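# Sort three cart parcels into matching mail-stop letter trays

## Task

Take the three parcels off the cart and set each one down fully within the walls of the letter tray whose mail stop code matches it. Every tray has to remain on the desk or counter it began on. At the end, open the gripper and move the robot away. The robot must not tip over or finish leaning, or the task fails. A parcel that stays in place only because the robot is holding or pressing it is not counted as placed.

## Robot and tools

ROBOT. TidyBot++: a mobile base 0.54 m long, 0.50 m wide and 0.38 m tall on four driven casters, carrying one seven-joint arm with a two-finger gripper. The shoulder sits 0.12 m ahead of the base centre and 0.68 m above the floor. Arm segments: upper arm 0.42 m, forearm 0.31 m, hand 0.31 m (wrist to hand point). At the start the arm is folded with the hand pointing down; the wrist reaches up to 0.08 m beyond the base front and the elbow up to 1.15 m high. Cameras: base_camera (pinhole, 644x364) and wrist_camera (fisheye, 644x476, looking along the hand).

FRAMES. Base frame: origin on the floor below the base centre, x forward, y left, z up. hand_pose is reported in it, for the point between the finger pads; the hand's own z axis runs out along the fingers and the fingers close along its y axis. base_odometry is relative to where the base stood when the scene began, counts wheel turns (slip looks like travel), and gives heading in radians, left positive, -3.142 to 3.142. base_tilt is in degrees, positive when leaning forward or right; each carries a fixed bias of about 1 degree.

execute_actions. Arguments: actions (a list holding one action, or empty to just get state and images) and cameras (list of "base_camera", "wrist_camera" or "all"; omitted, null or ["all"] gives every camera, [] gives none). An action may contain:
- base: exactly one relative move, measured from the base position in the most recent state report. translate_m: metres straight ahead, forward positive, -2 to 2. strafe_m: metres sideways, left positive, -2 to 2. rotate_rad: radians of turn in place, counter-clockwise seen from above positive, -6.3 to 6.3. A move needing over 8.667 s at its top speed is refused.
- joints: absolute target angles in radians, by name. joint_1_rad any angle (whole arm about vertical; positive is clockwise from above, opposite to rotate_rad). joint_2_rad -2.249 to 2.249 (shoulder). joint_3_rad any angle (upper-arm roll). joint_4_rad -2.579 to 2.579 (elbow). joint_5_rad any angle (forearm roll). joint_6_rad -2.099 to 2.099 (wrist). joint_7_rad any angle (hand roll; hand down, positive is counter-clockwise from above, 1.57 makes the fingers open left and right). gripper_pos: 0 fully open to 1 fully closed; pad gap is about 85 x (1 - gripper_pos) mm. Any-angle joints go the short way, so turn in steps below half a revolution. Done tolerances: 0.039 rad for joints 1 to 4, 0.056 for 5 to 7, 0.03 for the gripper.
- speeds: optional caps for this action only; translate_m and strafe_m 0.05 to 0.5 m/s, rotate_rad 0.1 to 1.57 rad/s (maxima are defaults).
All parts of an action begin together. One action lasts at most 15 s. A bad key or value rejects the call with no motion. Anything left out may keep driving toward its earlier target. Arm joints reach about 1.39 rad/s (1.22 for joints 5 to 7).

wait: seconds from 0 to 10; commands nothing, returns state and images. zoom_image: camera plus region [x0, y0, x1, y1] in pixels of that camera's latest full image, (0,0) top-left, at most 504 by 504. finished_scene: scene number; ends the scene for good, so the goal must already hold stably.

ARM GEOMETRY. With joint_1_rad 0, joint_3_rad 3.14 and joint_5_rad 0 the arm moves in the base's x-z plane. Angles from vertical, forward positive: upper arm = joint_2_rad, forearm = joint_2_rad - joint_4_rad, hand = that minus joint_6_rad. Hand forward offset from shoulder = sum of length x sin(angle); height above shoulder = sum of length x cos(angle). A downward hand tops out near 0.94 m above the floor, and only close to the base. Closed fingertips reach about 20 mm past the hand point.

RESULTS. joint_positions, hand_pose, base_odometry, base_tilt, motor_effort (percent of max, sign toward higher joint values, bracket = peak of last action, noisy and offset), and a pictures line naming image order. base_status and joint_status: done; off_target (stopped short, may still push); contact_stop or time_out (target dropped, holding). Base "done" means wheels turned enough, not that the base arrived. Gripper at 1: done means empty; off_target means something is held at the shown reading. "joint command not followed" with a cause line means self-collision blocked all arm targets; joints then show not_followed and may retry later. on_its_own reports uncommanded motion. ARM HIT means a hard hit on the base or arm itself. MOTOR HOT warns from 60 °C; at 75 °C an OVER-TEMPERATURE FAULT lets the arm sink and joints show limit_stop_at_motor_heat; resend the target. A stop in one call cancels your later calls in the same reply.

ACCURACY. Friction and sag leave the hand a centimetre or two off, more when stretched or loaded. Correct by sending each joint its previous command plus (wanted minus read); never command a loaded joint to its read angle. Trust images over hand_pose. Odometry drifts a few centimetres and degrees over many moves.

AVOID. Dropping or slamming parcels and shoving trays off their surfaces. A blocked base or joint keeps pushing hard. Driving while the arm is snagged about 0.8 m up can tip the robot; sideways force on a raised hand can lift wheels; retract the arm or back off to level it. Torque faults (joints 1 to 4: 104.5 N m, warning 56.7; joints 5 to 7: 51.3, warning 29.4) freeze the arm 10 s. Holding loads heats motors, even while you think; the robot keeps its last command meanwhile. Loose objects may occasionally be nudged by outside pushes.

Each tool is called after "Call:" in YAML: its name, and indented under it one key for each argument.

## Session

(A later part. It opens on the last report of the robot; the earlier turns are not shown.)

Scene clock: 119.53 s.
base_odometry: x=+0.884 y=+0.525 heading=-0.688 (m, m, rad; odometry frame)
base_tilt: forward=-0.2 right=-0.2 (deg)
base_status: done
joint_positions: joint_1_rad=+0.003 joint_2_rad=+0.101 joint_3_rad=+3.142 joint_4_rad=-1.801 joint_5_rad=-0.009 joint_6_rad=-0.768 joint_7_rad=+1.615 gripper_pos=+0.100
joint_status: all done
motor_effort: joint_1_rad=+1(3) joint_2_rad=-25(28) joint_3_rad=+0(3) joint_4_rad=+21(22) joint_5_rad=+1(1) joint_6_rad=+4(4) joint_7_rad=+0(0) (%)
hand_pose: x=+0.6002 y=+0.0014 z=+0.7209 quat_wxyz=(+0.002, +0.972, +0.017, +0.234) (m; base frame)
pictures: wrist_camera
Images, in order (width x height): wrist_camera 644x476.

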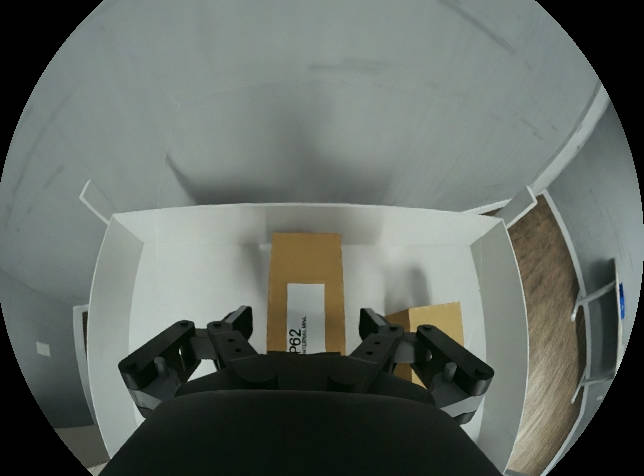

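Centered.

Call:
execute_actions:
  actions:
    - {"joints":{"joint_2_rad":0.158,"joint_4_rad":-1.84,"joint_6_rad":-0.658,"gripper_pos":0.2}}
  cameras: []

Call:
execute_actions:
  actions:
    - {"joints":{"gripper_pos":1}}
  cameras: []

Call:
execute_actions:
  actions:
    - {"joints":{"joint_2_rad":-0.035,"joint_4_rad":-1.65,"joint_6_rad":-1.08}}
  cameras: ["wrist_camera"]

Scene clock: 123.50 s.
base_odometry: x=+0.884 y=+0.525 heading=-0.688 (m, m, rad; odometry frame)
base_tilt: forward=-0.2 right=-0.2 (deg)
base_status: not commanded
joint_positions: joint_1_rad=+0.003 joint_2_rad=+0.144 joint_3_rad=+3.142 joint_4_rad=-1.827 joint_5_rad=-0.009 joint_6_rad=-0.695 joint_7_rad=+1.615 gripper_pos=+0.200
joint_status: all done
motor_effort: joint_1_rad=+0(0) joint_2_rad=-26(28) joint_3_rad=-1(0) joint_4_rad=+20(20) joint_5_rad=+1(1) joint_6_rad=+4(4) joint_7_rad=+0(0) (%)
hand_pose: x=+0.6113 y=+0.0012 z=+0.6989 quat_wxyz=(+0.002, +0.972, +0.017, +0.235) (m; base frame)
pictures: none
No camera images: the call's "cameras" was empty. Leave "cameras" out to get every camera's image.

Scene clock: 124.50 s.
base_odometry: x=+0.884 y=+0.525 heading=-0.688 (m, m, rad; odometry frame)
base_tilt: forward=-0.3 right=-0.2 (deg)
base_status: not commanded
joint_positions: joint_1_rad=+0.003 joint_2_rad=+0.143 joint_3_rad=+3.142 joint_4_rad=-1.827 joint_5_rad=-0.009 joint_6_rad=-0.694 joint_7_rad=+1.615 gripper_pos=+0.438
joint_status: gripper_pos off_target (ended at +0.438, target +1.000)
motor_effort: joint_1_rad=+1(1) joint_2_rad=-24(26) joint_3_rad=+0(1) joint_4_rad=+19(20) joint_5_rad=+1(1) joint_6_rad=+4(5) joint_7_rad=+1(1) (%)
hand_pose: x=+0.6115 y=+0.0012 z=+0.6993 quat_wxyz=(+0.002, +0.972, +0.017, +0.236) (m; base frame)
pictures: none
No camera images: the call's "cameras" was empty. Leave "cameras" out to get every camera's image.

Scene clock: 125.70 s.
base_odometry: x=+0.884 y=+0.525 heading=-0.688 (m, m, rad; odometry frame)
base_tilt: forward=-0.2 right=-0.2 (deg)
base_status: not commanded
joint_positions: joint_1_rad=+0.003 joint_2_rad=-0.031 joint_3_rad=+3.142 joint_4_rad=-1.660 joint_5_rad=-0.009 joint_6_rad=-1.046 joint_7_rad=+1.615 gripper_pos=+0.438
joint_status: all done
motor_effort: joint_1_rad=+1(0) joint_2_rad=-22(30) joint_3_rad=+0(0) joint_4_rad=+23(23) joint_5_rad=+1(1) joint_6_rad=+4(5) joint_7_rad=+0(1) (%)
hand_pose: x=+0.5599 y=+0.0020 z=+0.8062 quat_wxyz=(+0.001, +0.973, +0.019, +0.231) (m; base frame)
pictures: wrist_camera
Images, in order (width x height): wrist_camera 644x476.

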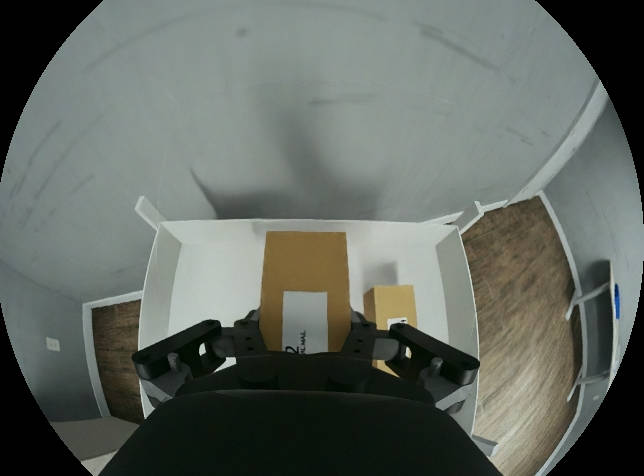

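Call:
execute_actions:
  actions:
    - {"base":{"translate_m":-0.25},"joints":{"joint_2_rad":0.0,"joint_4_rad":-1.1,"joint_6_rad":-1.6}}
  cameras: []

Call:
execute_actions:
  actions:
    - {"base":{"rotate_rad":-2.073}}
  cameras: ["wrist_camera"]

Call:
execute_actions:
  actions:
    - {"base":{"translate_m":1.973}}
  cameras: []

Call:
execute_actions:
  actions:
    - {"base":{"rotate_rad":0.83},"joints":{"joint_2_rad":0.245,"joint_4_rad":-1.14,"joint_6_rad":-1.235}}

Scene clock: 134.73 s.
base_odometry: x=+0.691 y=+0.684 heading=-0.687 (m, m, rad; odometry frame)
base_tilt: forward=-0.2 right=-0.2 (deg)
base_status: done
joint_positions: joint_1_rad=+0.003 joint_2_rad=-0.015 joint_3_rad=+3.142 joint_4_rad=-1.115 joint_5_rad=-0.009 joint_6_rad=-1.565 joint_7_rad=+1.615 gripper_pos=+0.438
joint_status: all done
motor_effort: joint_1_rad=+0(2) joint_2_rad=-20(26) joint_3_rad=+0(0) joint_4_rad=+21(24) joint_5_rad=+1(0) joint_6_rad=+4(5) joint_7_rad=+1(0) (%)
hand_pose: x=+0.5356 y=+0.0025 z=+0.9683 quat_wxyz=(+0.001, +0.972, +0.021, +0.236) (m; base frame)
pictures: none
No camera images: the call's "cameras" was empty. Leave "cameras" out to get every camera's image.

Scene clock: 137.33 s.
base_odometry: x=+0.691 y=+0.684 heading=-2.759 (m, m, rad; odometry frame)
base_tilt: forward=-0.3 right=-0.1 (deg)
base_status: done
joint_positions: joint_1_rad=+0.003 joint_2_rad=+0.002 joint_3_rad=+3.142 joint_4_rad=-1.115 joint_5_rad=-0.009 joint_6_rad=-1.565 joint_7_rad=+1.615 gripper_pos=+0.438
joint_status: not commanded
motor_effort: joint_1_rad=+1(4) joint_2_rad=-21(26) joint_3_rad=+0(2) joint_4_rad=+21(21) joint_5_rad=+1(2) joint_6_rad=+5(3) joint_7_rad=+0(1) (%)
hand_pose: x=+0.5403 y=+0.0024 z=+0.9613 quat_wxyz=(+0.001, +0.974, +0.021, +0.228) (m; base frame)
pictures: wrist_camera
Images, in order (width x height): wrist_camera 644x476.

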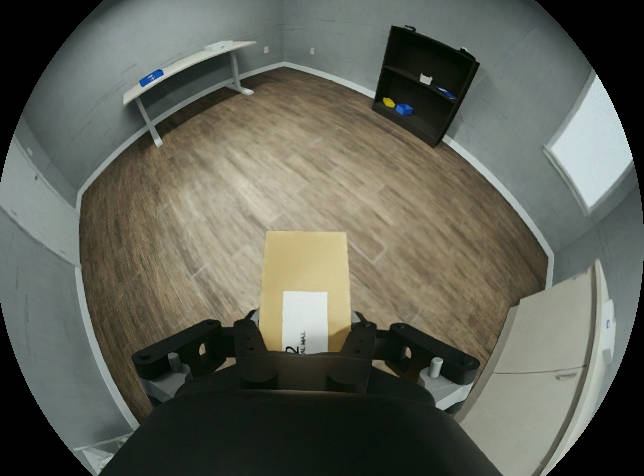

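Scene clock: 142.63 s.
base_odometry: x=-1.141 y=-0.050 heading=-2.760 (m, m, rad; odometry frame)
base_tilt: forward=-0.2 right=-0.3 (deg)
base_status: done
joint_positions: joint_1_rad=+0.003 joint_2_rad=+0.003 joint_3_rad=+3.142 joint_4_rad=-1.114 joint_5_rad=-0.009 joint_6_rad=-1.568 joint_7_rad=+1.615 gripper_pos=+0.438
joint_status: not commanded
motor_effort: joint_1_rad=+1(1) joint_2_rad=-23(25) joint_3_rad=-1(1) joint_4_rad=+21(22) joint_5_rad=+1(0) joint_6_rad=+4(4) joint_7_rad=+1(0) (%)
hand_pose: x=+0.5400 y=+0.0024 z=+0.9612 quat_wxyz=(+0.001, +0.974, +0.021, +0.227) (m; base frame)
pictures: none
No camera images: the call's "cameras" was empty. Leave "cameras" out to get every camera's image.

Scene clock: 144.37 s.
base_odometry: x=-1.141 y=-0.050 heading=-1.931 (m, m, rad; odometry frame)
base_tilt: forward=-0.2 right=-0.2 (deg)
base_status: done
joint_positions: joint_1_rad=+0.000 joint_2_rad=+0.262 joint_3_rad=+3.143 joint_4_rad=-1.139 joint_5_rad=-0.009 joint_6_rad=-1.270 joint_7_rad=+1.615 gripper_pos=+0.438
joint_status: all done
motor_effort: joint_1_rad=+0(4) joint_2_rad=-33(41) joint_3_rad=+0(3) joint_4_rad=+23(24) joint_5_rad=+0(1) joint_6_rad=+4(5) joint_7_rad=+0(1) (%)
hand_pose: x=+0.6789 y=+0.0037 z=+0.8641 quat_wxyz=(+0.001, +0.972, +0.021, +0.233) (m; base frame)
pictures: base_camera, wrist_camera
Images, in order (width x height): base_camera 644x364, wrist_camera 644x476.

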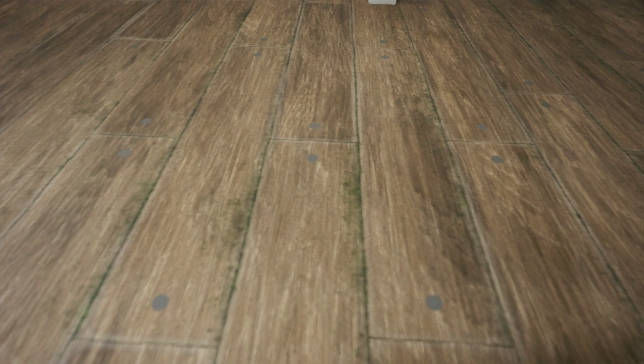

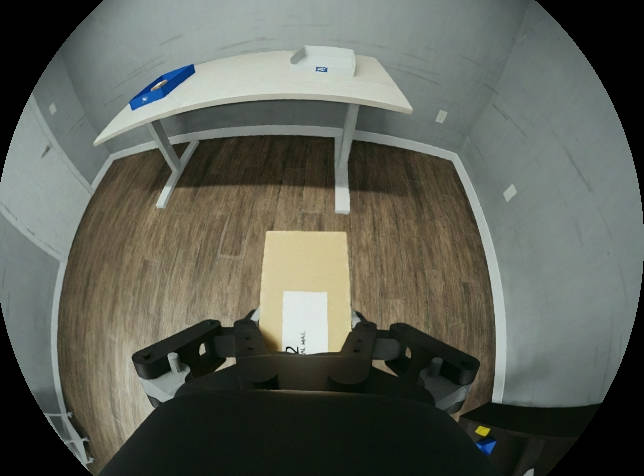

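Call:
execute_actions:
  actions:
    - {"base":{"translate_m":0.62}}

Scene clock: 148.03 s.
base_odometry: x=-1.359 y=-0.631 heading=-1.930 (m, m, rad; odometry frame)
base_tilt: forward=-0.2 right=-0.2 (deg)
base_status: done
joint_positions: joint_1_rad=+0.000 joint_2_rad=+0.258 joint_3_rad=+3.143 joint_4_rad=-1.139 joint_5_rad=-0.009 joint_6_rad=-1.269 joint_7_rad=+1.615 gripper_pos=+0.438
joint_status: not commanded
motor_effort: joint_1_rad=+0(0) joint_2_rad=-35(37) joint_3_rad=+0(1) joint_4_rad=+23(23) joint_5_rad=+1(1) joint_6_rad=+4(5) joint_7_rad=+1(1) (%)
hand_pose: x=+0.6786 y=+0.0037 z=+0.8663 quat_wxyz=(+0.001, +0.972, +0.021, +0.236) (m; base frame)
pictures: base_camera, wrist_camera
Images, in order (width x height): base_camera 644x364, wrist_camera 644x476.

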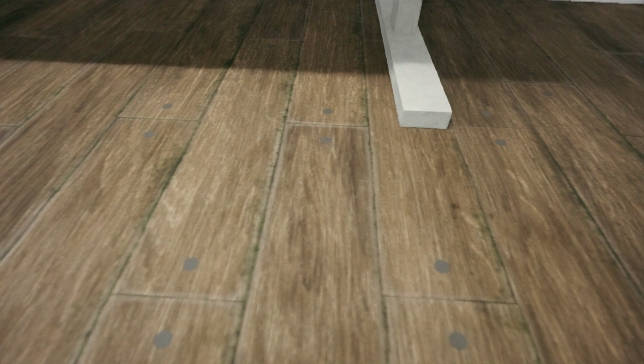

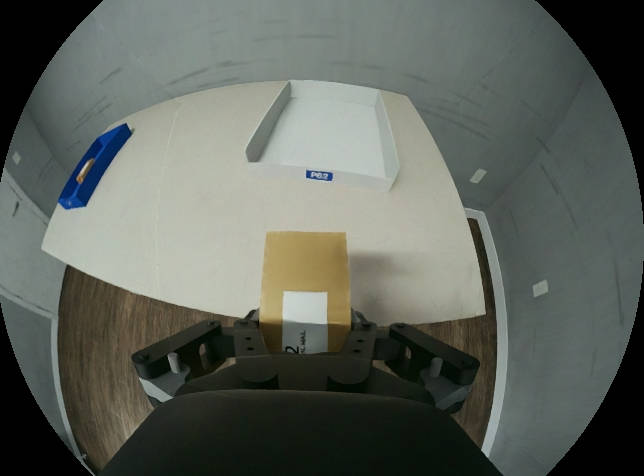

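Call:
execute_actions:
  actions:
    - {"base":{"translate_m":0.36},"joints":{"joint_1_rad":0.075}}

Scene clock: 151.43 s.
base_odometry: x=-1.485 y=-0.968 heading=-1.929 (m, m, rad; odometry frame)
base_tilt: forward=-0.2 right=-0.2 (deg)
base_status: done
joint_positions: joint_1_rad=+0.059 joint_2_rad=+0.258 joint_3_rad=+3.143 joint_4_rad=-1.139 joint_5_rad=-0.009 joint_6_rad=-1.268 joint_7_rad=+1.615 gripper_pos=+0.438
joint_status: all done
motor_effort: joint_1_rad=+0(3) joint_2_rad=-34(38) joint_3_rad=+0(2) joint_4_rad=+22(23) joint_5_rad=+0(0) joint_6_rad=+4(5) joint_7_rad=+1(1) (%)
hand_pose: x=+0.6779 y=-0.0295 z=+0.8667 quat_wxyz=(+0.008, +0.972, -0.008, +0.236) (m; base frame)
pictures: base_camera, wrist_camera
Images, in order (width x height): base_camera 644x364, wrist_camera 644x476.

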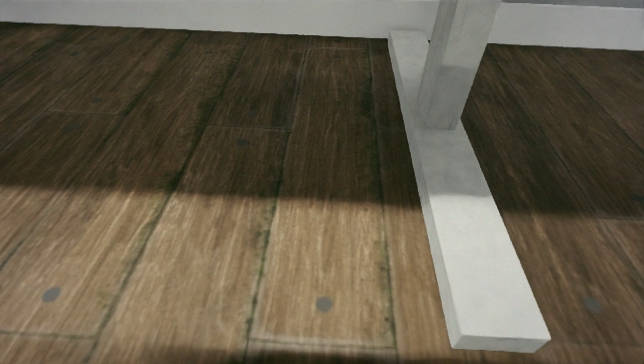

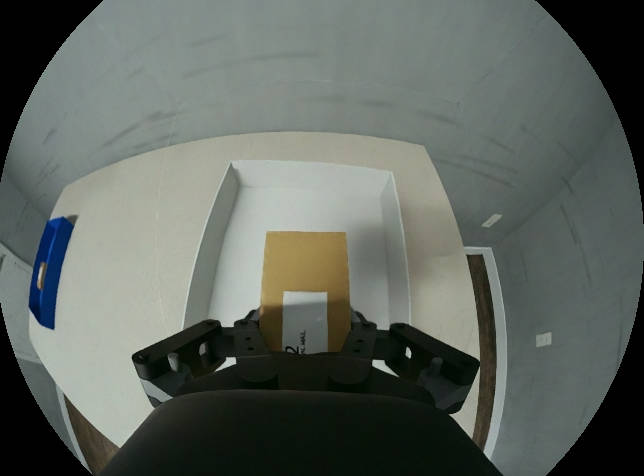

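Call:
execute_actions:
  actions:
    - {"base":{"translate_m":0.05}}
  cameras: []

Call:
execute_actions:
  actions:
    - {"joints":{"joint_2_rad":0.305,"joint_4_rad":-1.395,"joint_6_rad":-0.93}}
  cameras: ["wrist_camera"]

Scene clock: 155.90 s.
base_odometry: x=-1.502 y=-1.015 heading=-1.928 (m, m, rad; odometry frame)
base_tilt: forward=-0.2 right=-0.2 (deg)
base_status: done
joint_positions: joint_1_rad=+0.059 joint_2_rad=+0.258 joint_3_rad=+3.143 joint_4_rad=-1.139 joint_5_rad=-0.009 joint_6_rad=-1.268 joint_7_rad=+1.615 gripper_pos=+0.438
joint_status: not commanded
motor_effort: joint_1_rad=+1(2) joint_2_rad=-32(38) joint_3_rad=+0(2) joint_4_rad=+23(24) joint_5_rad=+0(0) joint_6_rad=+4(5) joint_7_rad=+0(0) (%)
hand_pose: x=+0.6780 y=-0.0295 z=+0.8667 quat_wxyz=(+0.008, +0.972, -0.008, +0.236) (m; base frame)
pictures: none
No camera images: the call's "cameras" was empty. Leave "cameras" out to get every camera's image.

Scene clock: 157.20 s.
base_odometry: x=-1.502 y=-1.015 heading=-1.928 (m, m, rad; odometry frame)
base_tilt: forward=-0.3 right=-0.2 (deg)
base_status: not commanded
joint_positions: joint_1_rad=+0.059 joint_2_rad=+0.300 joint_3_rad=+3.143 joint_4_rad=-1.392 joint_5_rad=-0.009 joint_6_rad=-0.972 joint_7_rad=+1.615 gripper_pos=+0.438
joint_status: all done
motor_effort: joint_1_rad=+0(0) joint_2_rad=-34(38) joint_3_rad=+0(0) joint_4_rad=+22(24) joint_5_rad=+1(1) joint_6_rad=+4(4) joint_7_rad=+1(0) (%)
hand_pose: x=+0.6977 y=-0.0310 z=+0.7692 quat_wxyz=(+0.008, +0.972, -0.009, +0.236) (m; base frame)
pictures: wrist_camera
Images, in order (width x height): wrist_camera 644x476.

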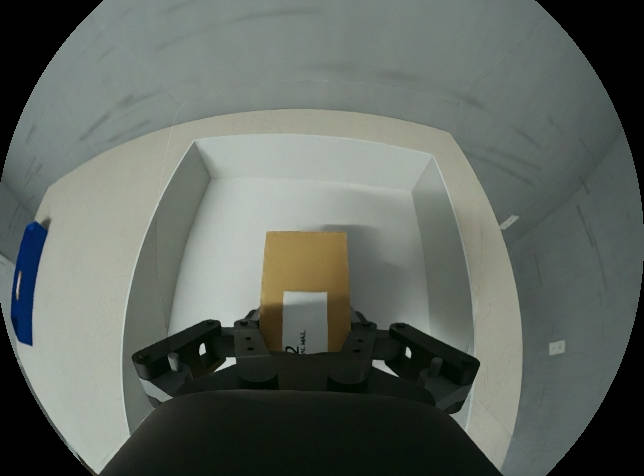

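Call:
execute_actions:
  actions:
    - {"joints":{"joint_4_rad":-1.422,"joint_6_rad":-0.905}}
  cameras: []

Call:
execute_actions:
  actions:
    - {"joints":{"gripper_pos":0}}
  cameras: []

Call:
execute_actions:
  actions:
    - {"joints":{"joint_2_rad":0.2,"joint_4_rad":-1.14,"joint_6_rad":-1.36}}
  cameras: ["wrist_camera"]

Call:
execute_actions:
  actions:
    - {"base":{"translate_m":-0.9},"joints":{"joint_1_rad":-0.01,"joint_2_rad":0.1,"joint_4_rad":-1.01,"joint_6_rad":-1.8,"joint_7_rad":1.55}}
  cameras: ["wrist_camera"]

Call:
execute_actions:
  actions:
    - {"base":{"rotate_rad":-0.804}}
  cameras: []

Call:
execute_actions:
  actions:
    - {"base":{"translate_m":-1.97}}
  cameras: []

Call:
execute_actions:
  actions:
    - {"base":{"rotate_rad":2.044}}

Scene clock: 164.70 s.
base_odometry: x=-1.502 y=-1.015 heading=-1.928 (m, m, rad; odometry frame)
base_tilt: forward=-0.2 right=-0.2 (deg)
base_status: not commanded
joint_positions: joint_1_rad=+0.059 joint_2_rad=+0.300 joint_3_rad=+3.143 joint_4_rad=-1.416 joint_5_rad=-0.009 joint_6_rad=-0.947 joint_7_rad=+1.615 gripper_pos=+0.438
joint_status: all done
motor_effort: joint_1_rad=+1(1) joint_2_rad=-35(36) joint_3_rad=+0(0) joint_4_rad=+23(24) joint_5_rad=+1(1) joint_6_rad=+4(5) joint_7_rad=+1(1) (%)
hand_pose: x=+0.6971 y=-0.0310 z=+0.7619 quat_wxyz=(+0.008, +0.971, -0.009, +0.237) (m; base frame)
pictures: none
No camera images: the call's "cameras" was empty. Leave "cameras" out to get every camera's image.

Scene clock: 165.80 s.
base_odometry: x=-1.502 y=-1.015 heading=-1.928 (m, m, rad; odometry frame)
base_tilt: forward=-0.3 right=-0.1 (deg)
base_status: not commanded
joint_positions: joint_1_rad=+0.059 joint_2_rad=+0.300 joint_3_rad=+3.143 joint_4_rad=-1.416 joint_5_rad=-0.009 joint_6_rad=-0.946 joint_7_rad=+1.615 gripper_pos=+0.000
joint_status: all done
motor_effort: joint_1_rad=+0(0) joint_2_rad=-33(34) joint_3_rad=+0(0) joint_4_rad=+21(22) joint_5_rad=+1(1) joint_6_rad=+4(5) joint_7_rad=+0(1) (%)
hand_pose: x=+0.6974 y=-0.0311 z=+0.7620 quat_wxyz=(+0.009, +0.971, -0.009, +0.237) (m; base frame)
pictures: none
No camera images: the call's "cameras" was empty. Leave "cameras" out to get every camera's image.

Scene clock: 167.17 s.
base_odometry: x=-1.502 y=-1.015 heading=-1.928 (m, m, rad; odometry frame)
base_tilt: forward=-0.2 right=-0.2 (deg)
base_status: not commanded
joint_positions: joint_1_rad=+0.059 joint_2_rad=+0.206 joint_3_rad=+3.143 joint_4_rad=-1.147 joint_5_rad=-0.009 joint_6_rad=-1.323 joint_7_rad=+1.615 gripper_pos=+0.000
joint_status: all done
motor_effort: joint_1_rad=+0(0) joint_2_rad=-29(36) joint_3_rad=+0(1) joint_4_rad=+22(22) joint_5_rad=+1(1) joint_6_rad=+4(5) joint_7_rad=+1(1) (%)
hand_pose: x=+0.6510 y=-0.0278 z=+0.8835 quat_wxyz=(+0.008, +0.973, -0.007, +0.231) (m; base frame)
pictures: wrist_camera
Images, in order (width x height): wrist_camera 644x476.

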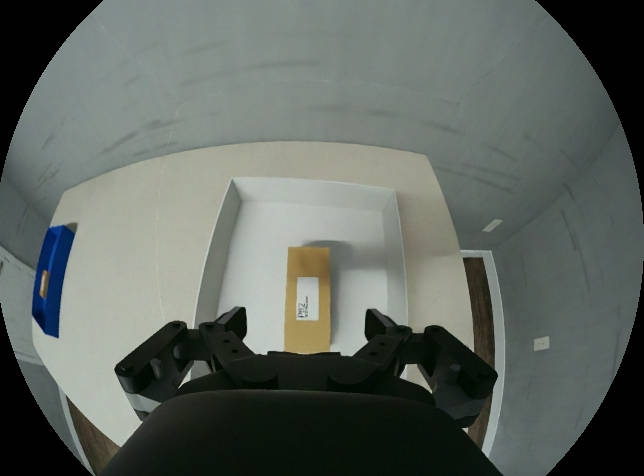

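Scene clock: 170.43 s.
base_odometry: x=-1.189 y=-0.171 heading=-1.927 (m, m, rad; odometry frame)
base_tilt: forward=-0.2 right=-0.3 (deg)
base_status: done
joint_positions: joint_1_rad=+0.010 joint_2_rad=+0.102 joint_3_rad=+3.143 joint_4_rad=-1.019 joint_5_rad=-0.009 joint_6_rad=-1.771 joint_7_rad=+1.573 gripper_pos=+0.000
joint_status: all done
motor_effort: joint_1_rad=+0(2) joint_2_rad=-21(36) joint_3_rad=+0(2) joint_4_rad=+19(22) joint_5_rad=+1(0) joint_6_rad=+2(4) joint_7_rad=+1(1) (%)
hand_pose: x=+0.5218 y=-0.0003 z=+0.9356 quat_wxyz=(-0.003, +0.992, -0.003, +0.125) (m; base frame)
pictures: wrist_camera
Images, in order (width x height): wrist_camera 644x476.

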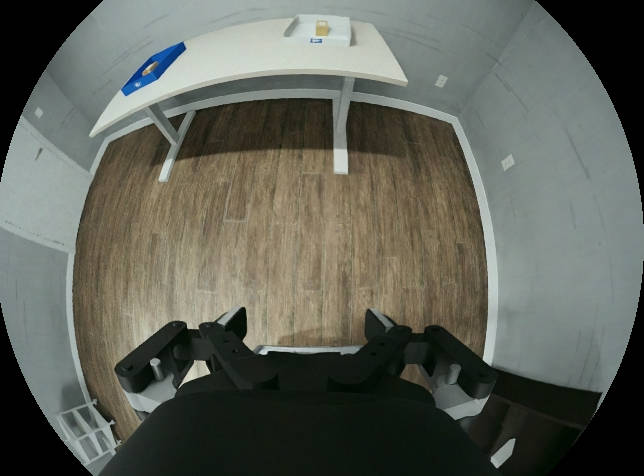

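Scene clock: 172.13 s.
base_odometry: x=-1.189 y=-0.171 heading=-2.729 (m, m, rad; odometry frame)
base_tilt: forward=-0.3 right=-0.2 (deg)
base_status: done
joint_positions: joint_1_rad=+0.005 joint_2_rad=+0.102 joint_3_rad=+3.143 joint_4_rad=-1.019 joint_5_rad=-0.009 joint_6_rad=-1.771 joint_7_rad=+1.573 gripper_pos=+0.000
joint_status: not commanded
motor_effort: joint_1_rad=+0(3) joint_2_rad=-23(25) joint_3_rad=+0(3) joint_4_rad=+19(19) joint_5_rad=+1(1) joint_6_rad=+2(2) joint_7_rad=+1(1) (%)
hand_pose: x=+0.5218 y=+0.0014 z=+0.9356 quat_wxyz=(-0.003, +0.992, -0.001, +0.125) (m; base frame)
pictures: none
No camera images: the call's "cameras" was empty. Leave "cameras" out to get every camera's image.

Scene clock: 177.40 s.
base_odometry: x=+0.617 y=+0.615 heading=-2.731 (m, m, rad; odometry frame)
base_tilt: forward=-0.2 right=-0.2 (deg)
base_status: done
joint_positions: joint_1_rad=+0.005 joint_2_rad=+0.101 joint_3_rad=+3.143 joint_4_rad=-1.019 joint_5_rad=-0.009 joint_6_rad=-1.771 joint_7_rad=+1.573 gripper_pos=+0.000
joint_status: not commanded
motor_effort: joint_1_rad=+1(1) joint_2_rad=-24(27) joint_3_rad=+0(0) joint_4_rad=+19(20) joint_5_rad=+1(1) joint_6_rad=+2(2) joint_7_rad=+1(1) (%)
hand_pose: x=+0.5217 y=+0.0014 z=+0.9359 quat_wxyz=(-0.003, +0.992, -0.001, +0.125) (m; base frame)
pictures: none
No camera images: the call's "cameras" was empty. Leave "cameras" out to get every camera's image.

Scene clock: 180.00 s.
base_odometry: x=+0.617 y=+0.615 heading=-0.688 (m, m, rad; odometry frame)
base_tilt: forward=-0.3 right=-0.2 (deg)
base_status: done
joint_positions: joint_1_rad=+0.003 joint_2_rad=+0.101 joint_3_rad=+3.143 joint_4_rad=-1.019 joint_5_rad=-0.009 joint_6_rad=-1.771 joint_7_rad=+1.573 gripper_pos=+0.000
joint_status: not commanded
motor_effort: joint_1_rad=+0(3) joint_2_rad=-23(27) joint_3_rad=+0(3) joint_4_rad=+19(19) joint_5_rad=+1(1) joint_6_rad=+2(2) joint_7_rad=+1(1) (%)
hand_pose: x=+0.5217 y=+0.0023 z=+0.9358 quat_wxyz=(-0.004, +0.992, +0.000, +0.125) (m; base frame)
pictures: base_camera, wrist_camera
Images, in order (width x height): base_camera 644x364, wrist_camera 644x476.

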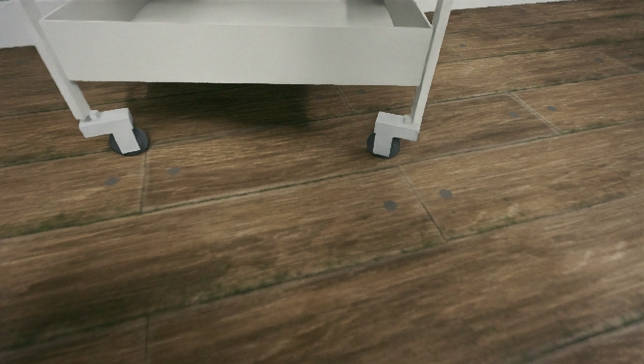

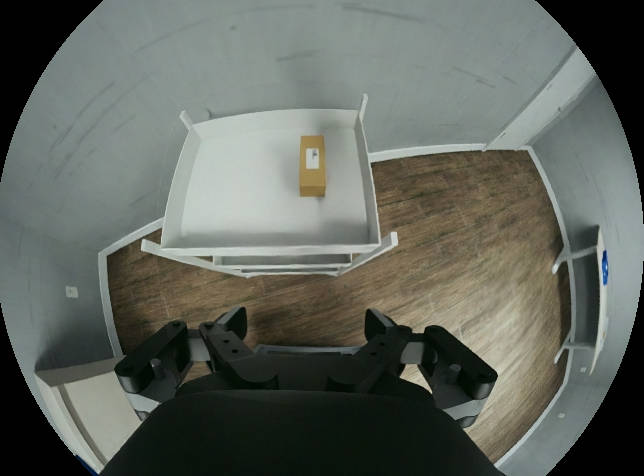

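Call:
execute_actions:
  actions:
    - {"base":{"translate_m":0.205},"joints":{"joint_2_rad":-0.035,"joint_4_rad":-1.7,"joint_6_rad":-0.975}}
  cameras: ["wrist_camera"]

Call:
zoom_image:
  camera: "wrist_camera"
  region: [260, 230, 370, 350]

Scene clock: 184.43 s.
base_odometry: x=+0.776 y=+0.485 heading=-0.686 (m, m, rad; odometry frame)
base_tilt: forward=-0.2 right=-0.2 (deg)
base_status: done
joint_positions: joint_1_rad=+0.003 joint_2_rad=-0.015 joint_3_rad=+3.143 joint_4_rad=-1.687 joint_5_rad=-0.009 joint_6_rad=-1.014 joint_7_rad=+1.573 gripper_pos=+0.000
joint_status: all done
motor_effort: joint_1_rad=+0(0) joint_2_rad=-20(26) joint_3_rad=+0(1) joint_4_rad=+21(22) joint_5_rad=+1(0) joint_6_rad=+3(4) joint_7_rad=+1(0) (%)
hand_pose: x=+0.5625 y=+0.0017 z=+0.7911 quat_wxyz=(-0.003, +0.974, -0.002, +0.226) (m; base frame)
pictures: wrist_camera
Images, in order (width x height): wrist_camera 644x476.

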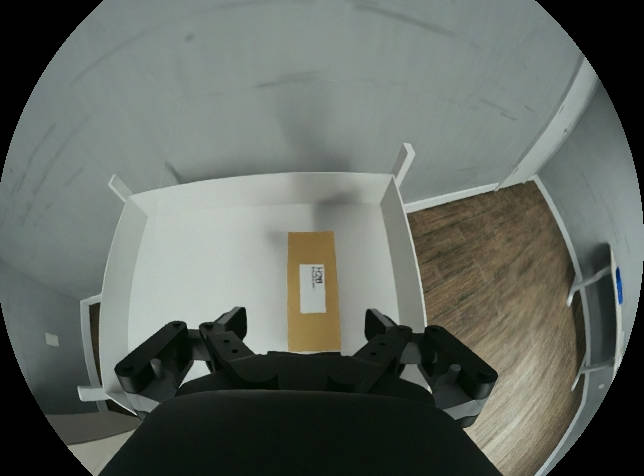

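Region (260, 230, 370, 350) of wrist_camera's 644x476 image, scaled by 4.200; it fills the left 462 columns of this view, and the rest is white.

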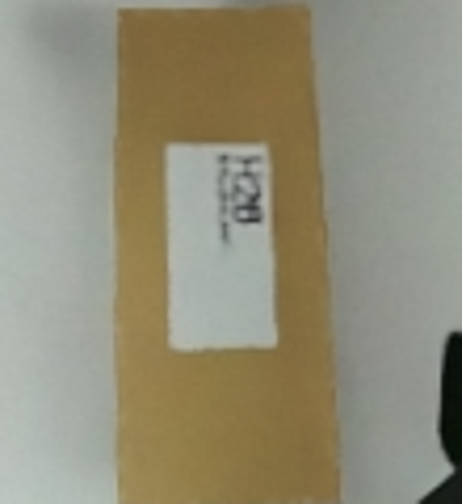

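Call:
execute_actions:
  actions:
    - {"base":{"strafe_m":-0.006},"joints":{"joint_2_rad":0.15,"joint_4_rad":-1.838,"joint_6_rad":-0.658,"joint_7_rad":1.63,"gripper_pos":0.05}}
  cameras: ["wrist_camera"]

Scene clock: 187.47 s.
base_odometry: x=+0.772 y=+0.480 heading=-0.686 (m, m, rad; odometry frame)
base_tilt: forward=-0.2 right=-0.2 (deg)
base_status: done
joint_positions: joint_1_rad=+0.002 joint_2_rad=+0.148 joint_3_rad=+3.143 joint_4_rad=-1.830 joint_5_rad=-0.009 joint_6_rad=-0.696 joint_7_rad=+1.606 gripper_pos=+0.050
joint_status: all done
motor_effort: joint_1_rad=+0(3) joint_2_rad=-26(30) joint_3_rad=+0(2) joint_4_rad=+20(21) joint_5_rad=+1(0) joint_6_rad=+3(3) joint_7_rad=+0(1) (%)
hand_pose: x=+0.6098 y=+0.0011 z=+0.6951 quat_wxyz=(+0.001, +0.973, +0.013, +0.231) (m; base frame)
pictures: wrist_camera
Images, in order (width x height): wrist_camera 644x476.

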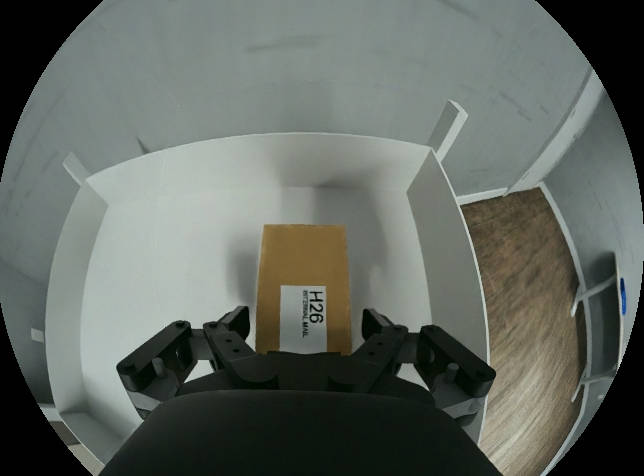

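Call:
execute_actions:
  actions:
    - {"joints":{"gripper_pos":1}}
  cameras: []

Call:
execute_actions:
  actions:
    - {"joints":{"joint_2_rad":-0.035,"joint_4_rad":-1.65,"joint_6_rad":-1.08}}
  cameras: ["wrist_camera"]

Call:
execute_actions:
  actions:
    - {"base":{"translate_m":-0.42},"joints":{"joint_2_rad":0.085,"joint_4_rad":-0.63,"joint_6_rad":-1.965}}
  cameras: []

Call:
execute_actions:
  actions:
    - {"base":{"rotate_rad":1.89}}

Scene clock: 192.63 s.
base_odometry: x=+0.772 y=+0.480 heading=-0.686 (m, m, rad; odometry frame)
base_tilt: forward=-0.2 right=-0.2 (deg)
base_status: not commanded
joint_positions: joint_1_rad=+0.002 joint_2_rad=+0.147 joint_3_rad=+3.143 joint_4_rad=-1.831 joint_5_rad=-0.009 joint_6_rad=-0.696 joint_7_rad=+1.606 gripper_pos=+0.437
joint_status: gripper_pos off_target (ended at +0.437, target +1.000)
motor_effort: joint_1_rad=+0(2) joint_2_rad=-24(28) joint_3_rad=+0(2) joint_4_rad=+19(21) joint_5_rad=+1(2) joint_6_rad=+3(4) joint_7_rad=+0(1) (%)
hand_pose: x=+0.6099 y=+0.0011 z=+0.6958 quat_wxyz=(+0.001, +0.973, +0.013, +0.232) (m; base frame)
pictures: none
No camera images: the call's "cameras" was empty. Leave "cameras" out to get every camera's image.

Scene clock: 193.80 s.
base_odometry: x=+0.772 y=+0.480 heading=-0.686 (m, m, rad; odometry frame)
base_tilt: forward=-0.2 right=-0.2 (deg)
base_status: not commanded
joint_positions: joint_1_rad=+0.002 joint_2_rad=-0.031 joint_3_rad=+3.143 joint_4_rad=-1.660 joint_5_rad=-0.009 joint_6_rad=-1.046 joint_7_rad=+1.606 gripper_pos=+0.437
joint_status: all done
motor_effort: joint_1_rad=+1(0) joint_2_rad=-20(31) joint_3_rad=+0(1) joint_4_rad=+23(22) joint_5_rad=+1(0) joint_6_rad=+4(4) joint_7_rad=+1(0) (%)
hand_pose: x=+0.5599 y=+0.0018 z=+0.8065 quat_wxyz=(+0.000, +0.973, +0.014, +0.232) (m; base frame)
pictures: wrist_camera
Images, in order (width x height): wrist_camera 644x476.

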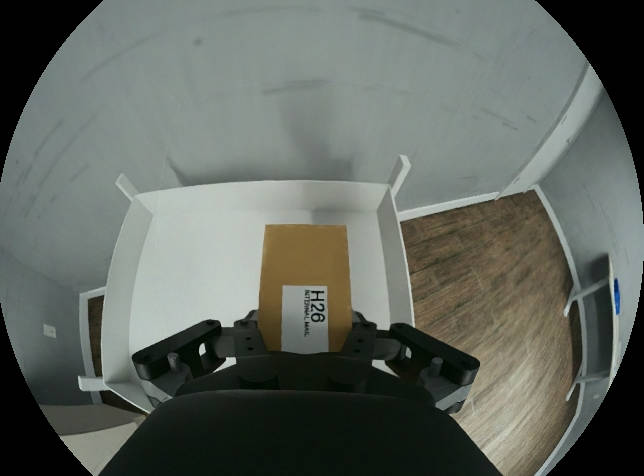

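Scene clock: 196.40 s.
base_odometry: x=+0.447 y=+0.746 heading=-0.685 (m, m, rad; odometry frame)
base_tilt: forward=-0.2 right=-0.2 (deg)
base_status: done
joint_positions: joint_1_rad=+0.002 joint_2_rad=+0.069 joint_3_rad=+3.143 joint_4_rad=-0.644 joint_5_rad=-0.009 joint_6_rad=-1.929 joint_7_rad=+1.606 gripper_pos=+0.437
joint_status: all done
motor_effort: joint_1_rad=+1(2) joint_2_rad=-19(26) joint_3_rad=-1(1) joint_4_rad=+16(23) joint_5_rad=+1(1) joint_6_rad=+4(5) joint_7_rad=+1(1) (%)
hand_pose: x=+0.5028 y=+0.0024 z=+1.0661 quat_wxyz=(+0.001, +0.969, +0.018, +0.247) (m; base frame)
pictures: none
No camera images: the call's "cameras" was empty. Leave "cameras" out to get every camera's image.

Scene clock: 198.90 s.
base_odometry: x=+0.447 y=+0.746 heading=+1.203 (m, m, rad; odometry frame)
base_tilt: forward=-0.2 right=-0.3 (deg)
base_status: done
joint_positions: joint_1_rad=+0.002 joint_2_rad=+0.089 joint_3_rad=+3.143 joint_4_rad=-0.644 joint_5_rad=-0.009 joint_6_rad=-1.929 joint_7_rad=+1.606 gripper_pos=+0.437
joint_status: not commanded
motor_effort: joint_1_rad=+0(2) joint_2_rad=-20(25) joint_3_rad=-1(3) joint_4_rad=+16(18) joint_5_rad=+1(1) joint_6_rad=+4(5) joint_7_rad=+1(0) (%)
hand_pose: x=+0.5105 y=+0.0024 z=+1.0582 quat_wxyz=(+0.001, +0.971, +0.018, +0.237) (m; base frame)
pictures: base_camera, wrist_camera
Images, in order (width x height): base_camera 644x364, wrist_camera 644x476.

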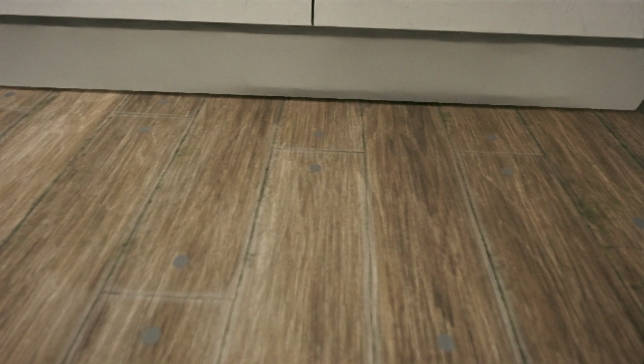

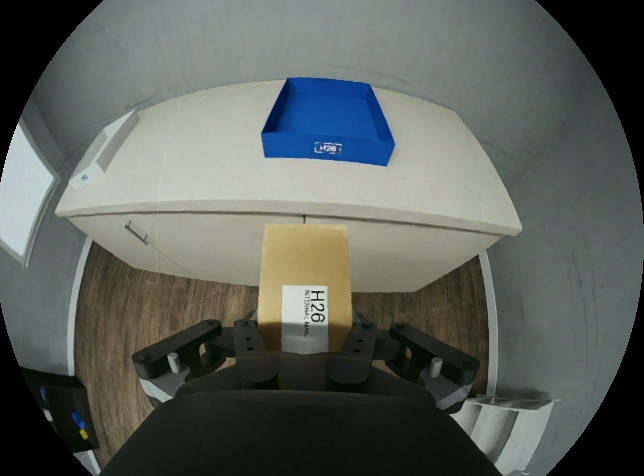

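Call:
execute_actions:
  actions:
    - {"base":{"translate_m":0.42},"joints":{"joint_1_rad":0.09},"speeds":{"translate_m":0.35}}

Scene clock: 204.93 s.
base_odometry: x=+0.597 y=+1.139 heading=+1.204 (m, m, rad; odometry frame)
base_tilt: forward=-0.3 right=-0.2 (deg)
base_status: done
joint_positions: joint_1_rad=+0.071 joint_2_rad=+0.089 joint_3_rad=+3.143 joint_4_rad=-0.644 joint_5_rad=-0.009 joint_6_rad=-1.930 joint_7_rad=+1.606 gripper_pos=+0.437
joint_status: all done
motor_effort: joint_1_rad=+0(0) joint_2_rad=-22(24) joint_3_rad=+0(1) joint_4_rad=+17(18) joint_5_rad=+1(0) joint_6_rad=+4(5) joint_7_rad=+1(0) (%)
hand_pose: x=+0.5094 y=-0.0244 z=+1.0581 quat_wxyz=(+0.009, +0.971, -0.016, +0.237) (m; base frame)
pictures: base_camera, wrist_camera
Images, in order (width x height): base_camera 644x364, wrist_camera 644x476.

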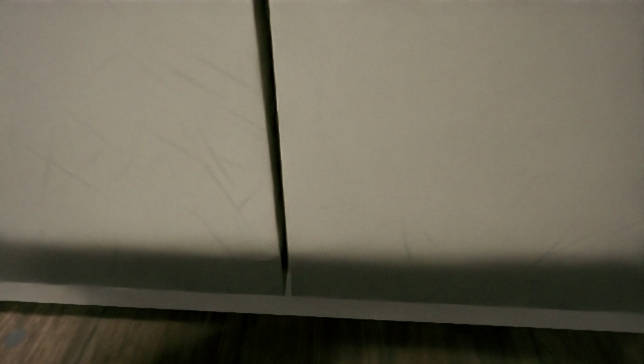

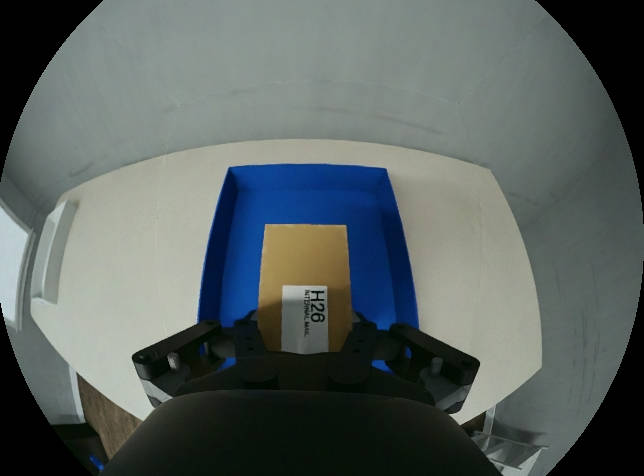

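Call:
execute_actions:
  actions:
    - {"joints":{"joint_2_rad":0.04,"joint_4_rad":-1.085,"joint_6_rad":-1.492}}
  cameras: ["wrist_camera"]

Scene clock: 210.53 s.
base_odometry: x=+0.597 y=+1.139 heading=+1.204 (m, m, rad; odometry frame)
base_tilt: forward=-0.2 right=-0.2 (deg)
base_status: not commanded
joint_positions: joint_1_rad=+0.071 joint_2_rad=+0.067 joint_3_rad=+3.143 joint_4_rad=-1.078 joint_5_rad=-0.009 joint_6_rad=-1.533 joint_7_rad=+1.606 gripper_pos=+0.437
joint_status: all done
motor_effort: joint_1_rad=+0(0) joint_2_rad=-24(25) joint_3_rad=+0(0) joint_4_rad=+21(21) joint_5_rad=+1(1) joint_6_rad=+4(4) joint_7_rad=+0(1) (%)
hand_pose: x=+0.5720 y=-0.0288 z=+0.9530 quat_wxyz=(+0.008, +0.973, -0.017, +0.230) (m; base frame)
pictures: wrist_camera
Images, in order (width x height): wrist_camera 644x476.

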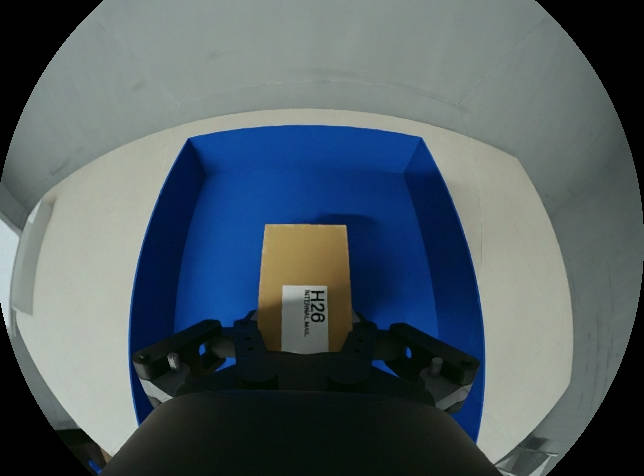

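Call:
execute_actions:
  actions:
    - {"joints":{"joint_4_rad":-1.125,"joint_6_rad":-1.455}}
  cameras: []

Scene clock: 212.63 s.
base_odometry: x=+0.597 y=+1.139 heading=+1.204 (m, m, rad; odometry frame)
base_tilt: forward=-0.2 right=-0.2 (deg)
base_status: not commanded
joint_positions: joint_1_rad=+0.071 joint_2_rad=+0.061 joint_3_rad=+3.143 joint_4_rad=-1.114 joint_5_rad=-0.009 joint_6_rad=-1.493 joint_7_rad=+1.606 gripper_pos=+0.437
joint_status: all done
motor_effort: joint_1_rad=+0(0) joint_2_rad=-22(25) joint_3_rad=+0(0) joint_4_rad=+20(21) joint_5_rad=+1(1) joint_6_rad=+4(3) joint_7_rad=+1(1) (%)
hand_pose: x=+0.5756 y=-0.0291 z=+0.9460 quat_wxyz=(+0.008, +0.972, -0.017, +0.234) (m; base frame)
pictures: none
No camera images: the call's "cameras" was empty. Leave "cameras" out to get every camera's image.

Call:
execute_actions:
  actions:
    - {"joints":{"gripper_pos":0}}
  cameras: []

Call:
execute_actions:
  actions:
    - {"joints":{"joint_2_rad":0.085,"joint_4_rad":-0.63,"joint_6_rad":-1.965}}
  cameras: []

Call:
execute_actions:
  actions:
    - {"base":{"translate_m":-0.5}}
  cameras: ["wrist_camera"]

Scene clock: 215.93 s.
base_odometry: x=+0.597 y=+1.139 heading=+1.204 (m, m, rad; odometry frame)
base_tilt: forward=-0.3 right=-0.2 (deg)
base_status: not commanded
joint_positions: joint_1_rad=+0.071 joint_2_rad=+0.060 joint_3_rad=+3.143 joint_4_rad=-1.114 joint_5_rad=-0.009 joint_6_rad=-1.492 joint_7_rad=+1.606 gripper_pos=+0.000
joint_status: all done
motor_effort: joint_1_rad=+0(0) joint_2_rad=-23(23) joint_3_rad=+0(0) joint_4_rad=+21(21) joint_5_rad=+1(1) joint_6_rad=+4(4) joint_7_rad=+1(0) (%)
hand_pose: x=+0.5756 y=-0.0291 z=+0.9466 quat_wxyz=(+0.009, +0.972, -0.017, +0.235) (m; base frame)
pictures: none
No camera images: the call's "cameras" was empty. Leave "cameras" out to get every camera's image.

Scene clock: 217.63 s.
base_odometry: x=+0.597 y=+1.139 heading=+1.204 (m, m, rad; odometry frame)
base_tilt: forward=-0.2 right=-0.2 (deg)
base_status: not commanded
joint_positions: joint_1_rad=+0.071 joint_2_rad=+0.062 joint_3_rad=+3.143 joint_4_rad=-0.642 joint_5_rad=-0.009 joint_6_rad=-1.927 joint_7_rad=+1.606 gripper_pos=+0.000
joint_status: all done
motor_effort: joint_1_rad=+1(0) joint_2_rad=-18(23) joint_3_rad=-1(0) joint_4_rad=+16(22) joint_5_rad=+1(1) joint_6_rad=+4(5) joint_7_rad=+1(1) (%)
hand_pose: x=+0.4998 y=-0.0238 z=+1.0700 quat_wxyz=(+0.010, +0.967, -0.015, +0.253) (m; base frame)
pictures: none
No camera images: the call's "cameras" was empty. Leave "cameras" out to get every camera's image.

Scene clock: 220.17 s.
base_odometry: x=+0.417 y=+0.672 heading=+1.204 (m, m, rad; odometry frame)
base_tilt: forward=-0.3 right=-0.2 (deg)
base_status: done
joint_positions: joint_1_rad=+0.074 joint_2_rad=+0.078 joint_3_rad=+3.144 joint_4_rad=-0.640 joint_5_rad=-0.006 joint_6_rad=-1.928 joint_7_rad=+1.606 gripper_pos=+0.000
joint_status: not commanded
motor_effort: joint_1_rad=+0(7) joint_2_rad=-18(23) joint_3_rad=+0(5) joint_4_rad=+16(17) joint_5_rad=+1(2) joint_6_rad=+4(5) joint_7_rad=+1(0) (%)
hand_pose: x=+0.5058 y=-0.0262 z=+1.0642 quat_wxyz=(+0.011, +0.969, -0.018, +0.245) (m; base frame)
pictures: wrist_camera
Images, in order (width x height): wrist_camera 644x476.

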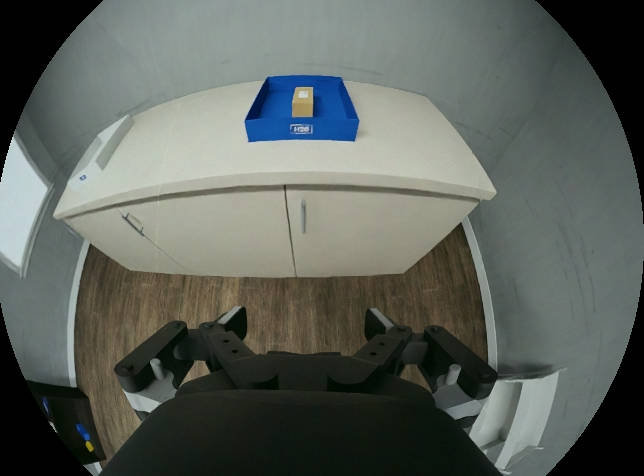

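Call:
finished_scene:
  scene: 2

The scene is finished: the task was done.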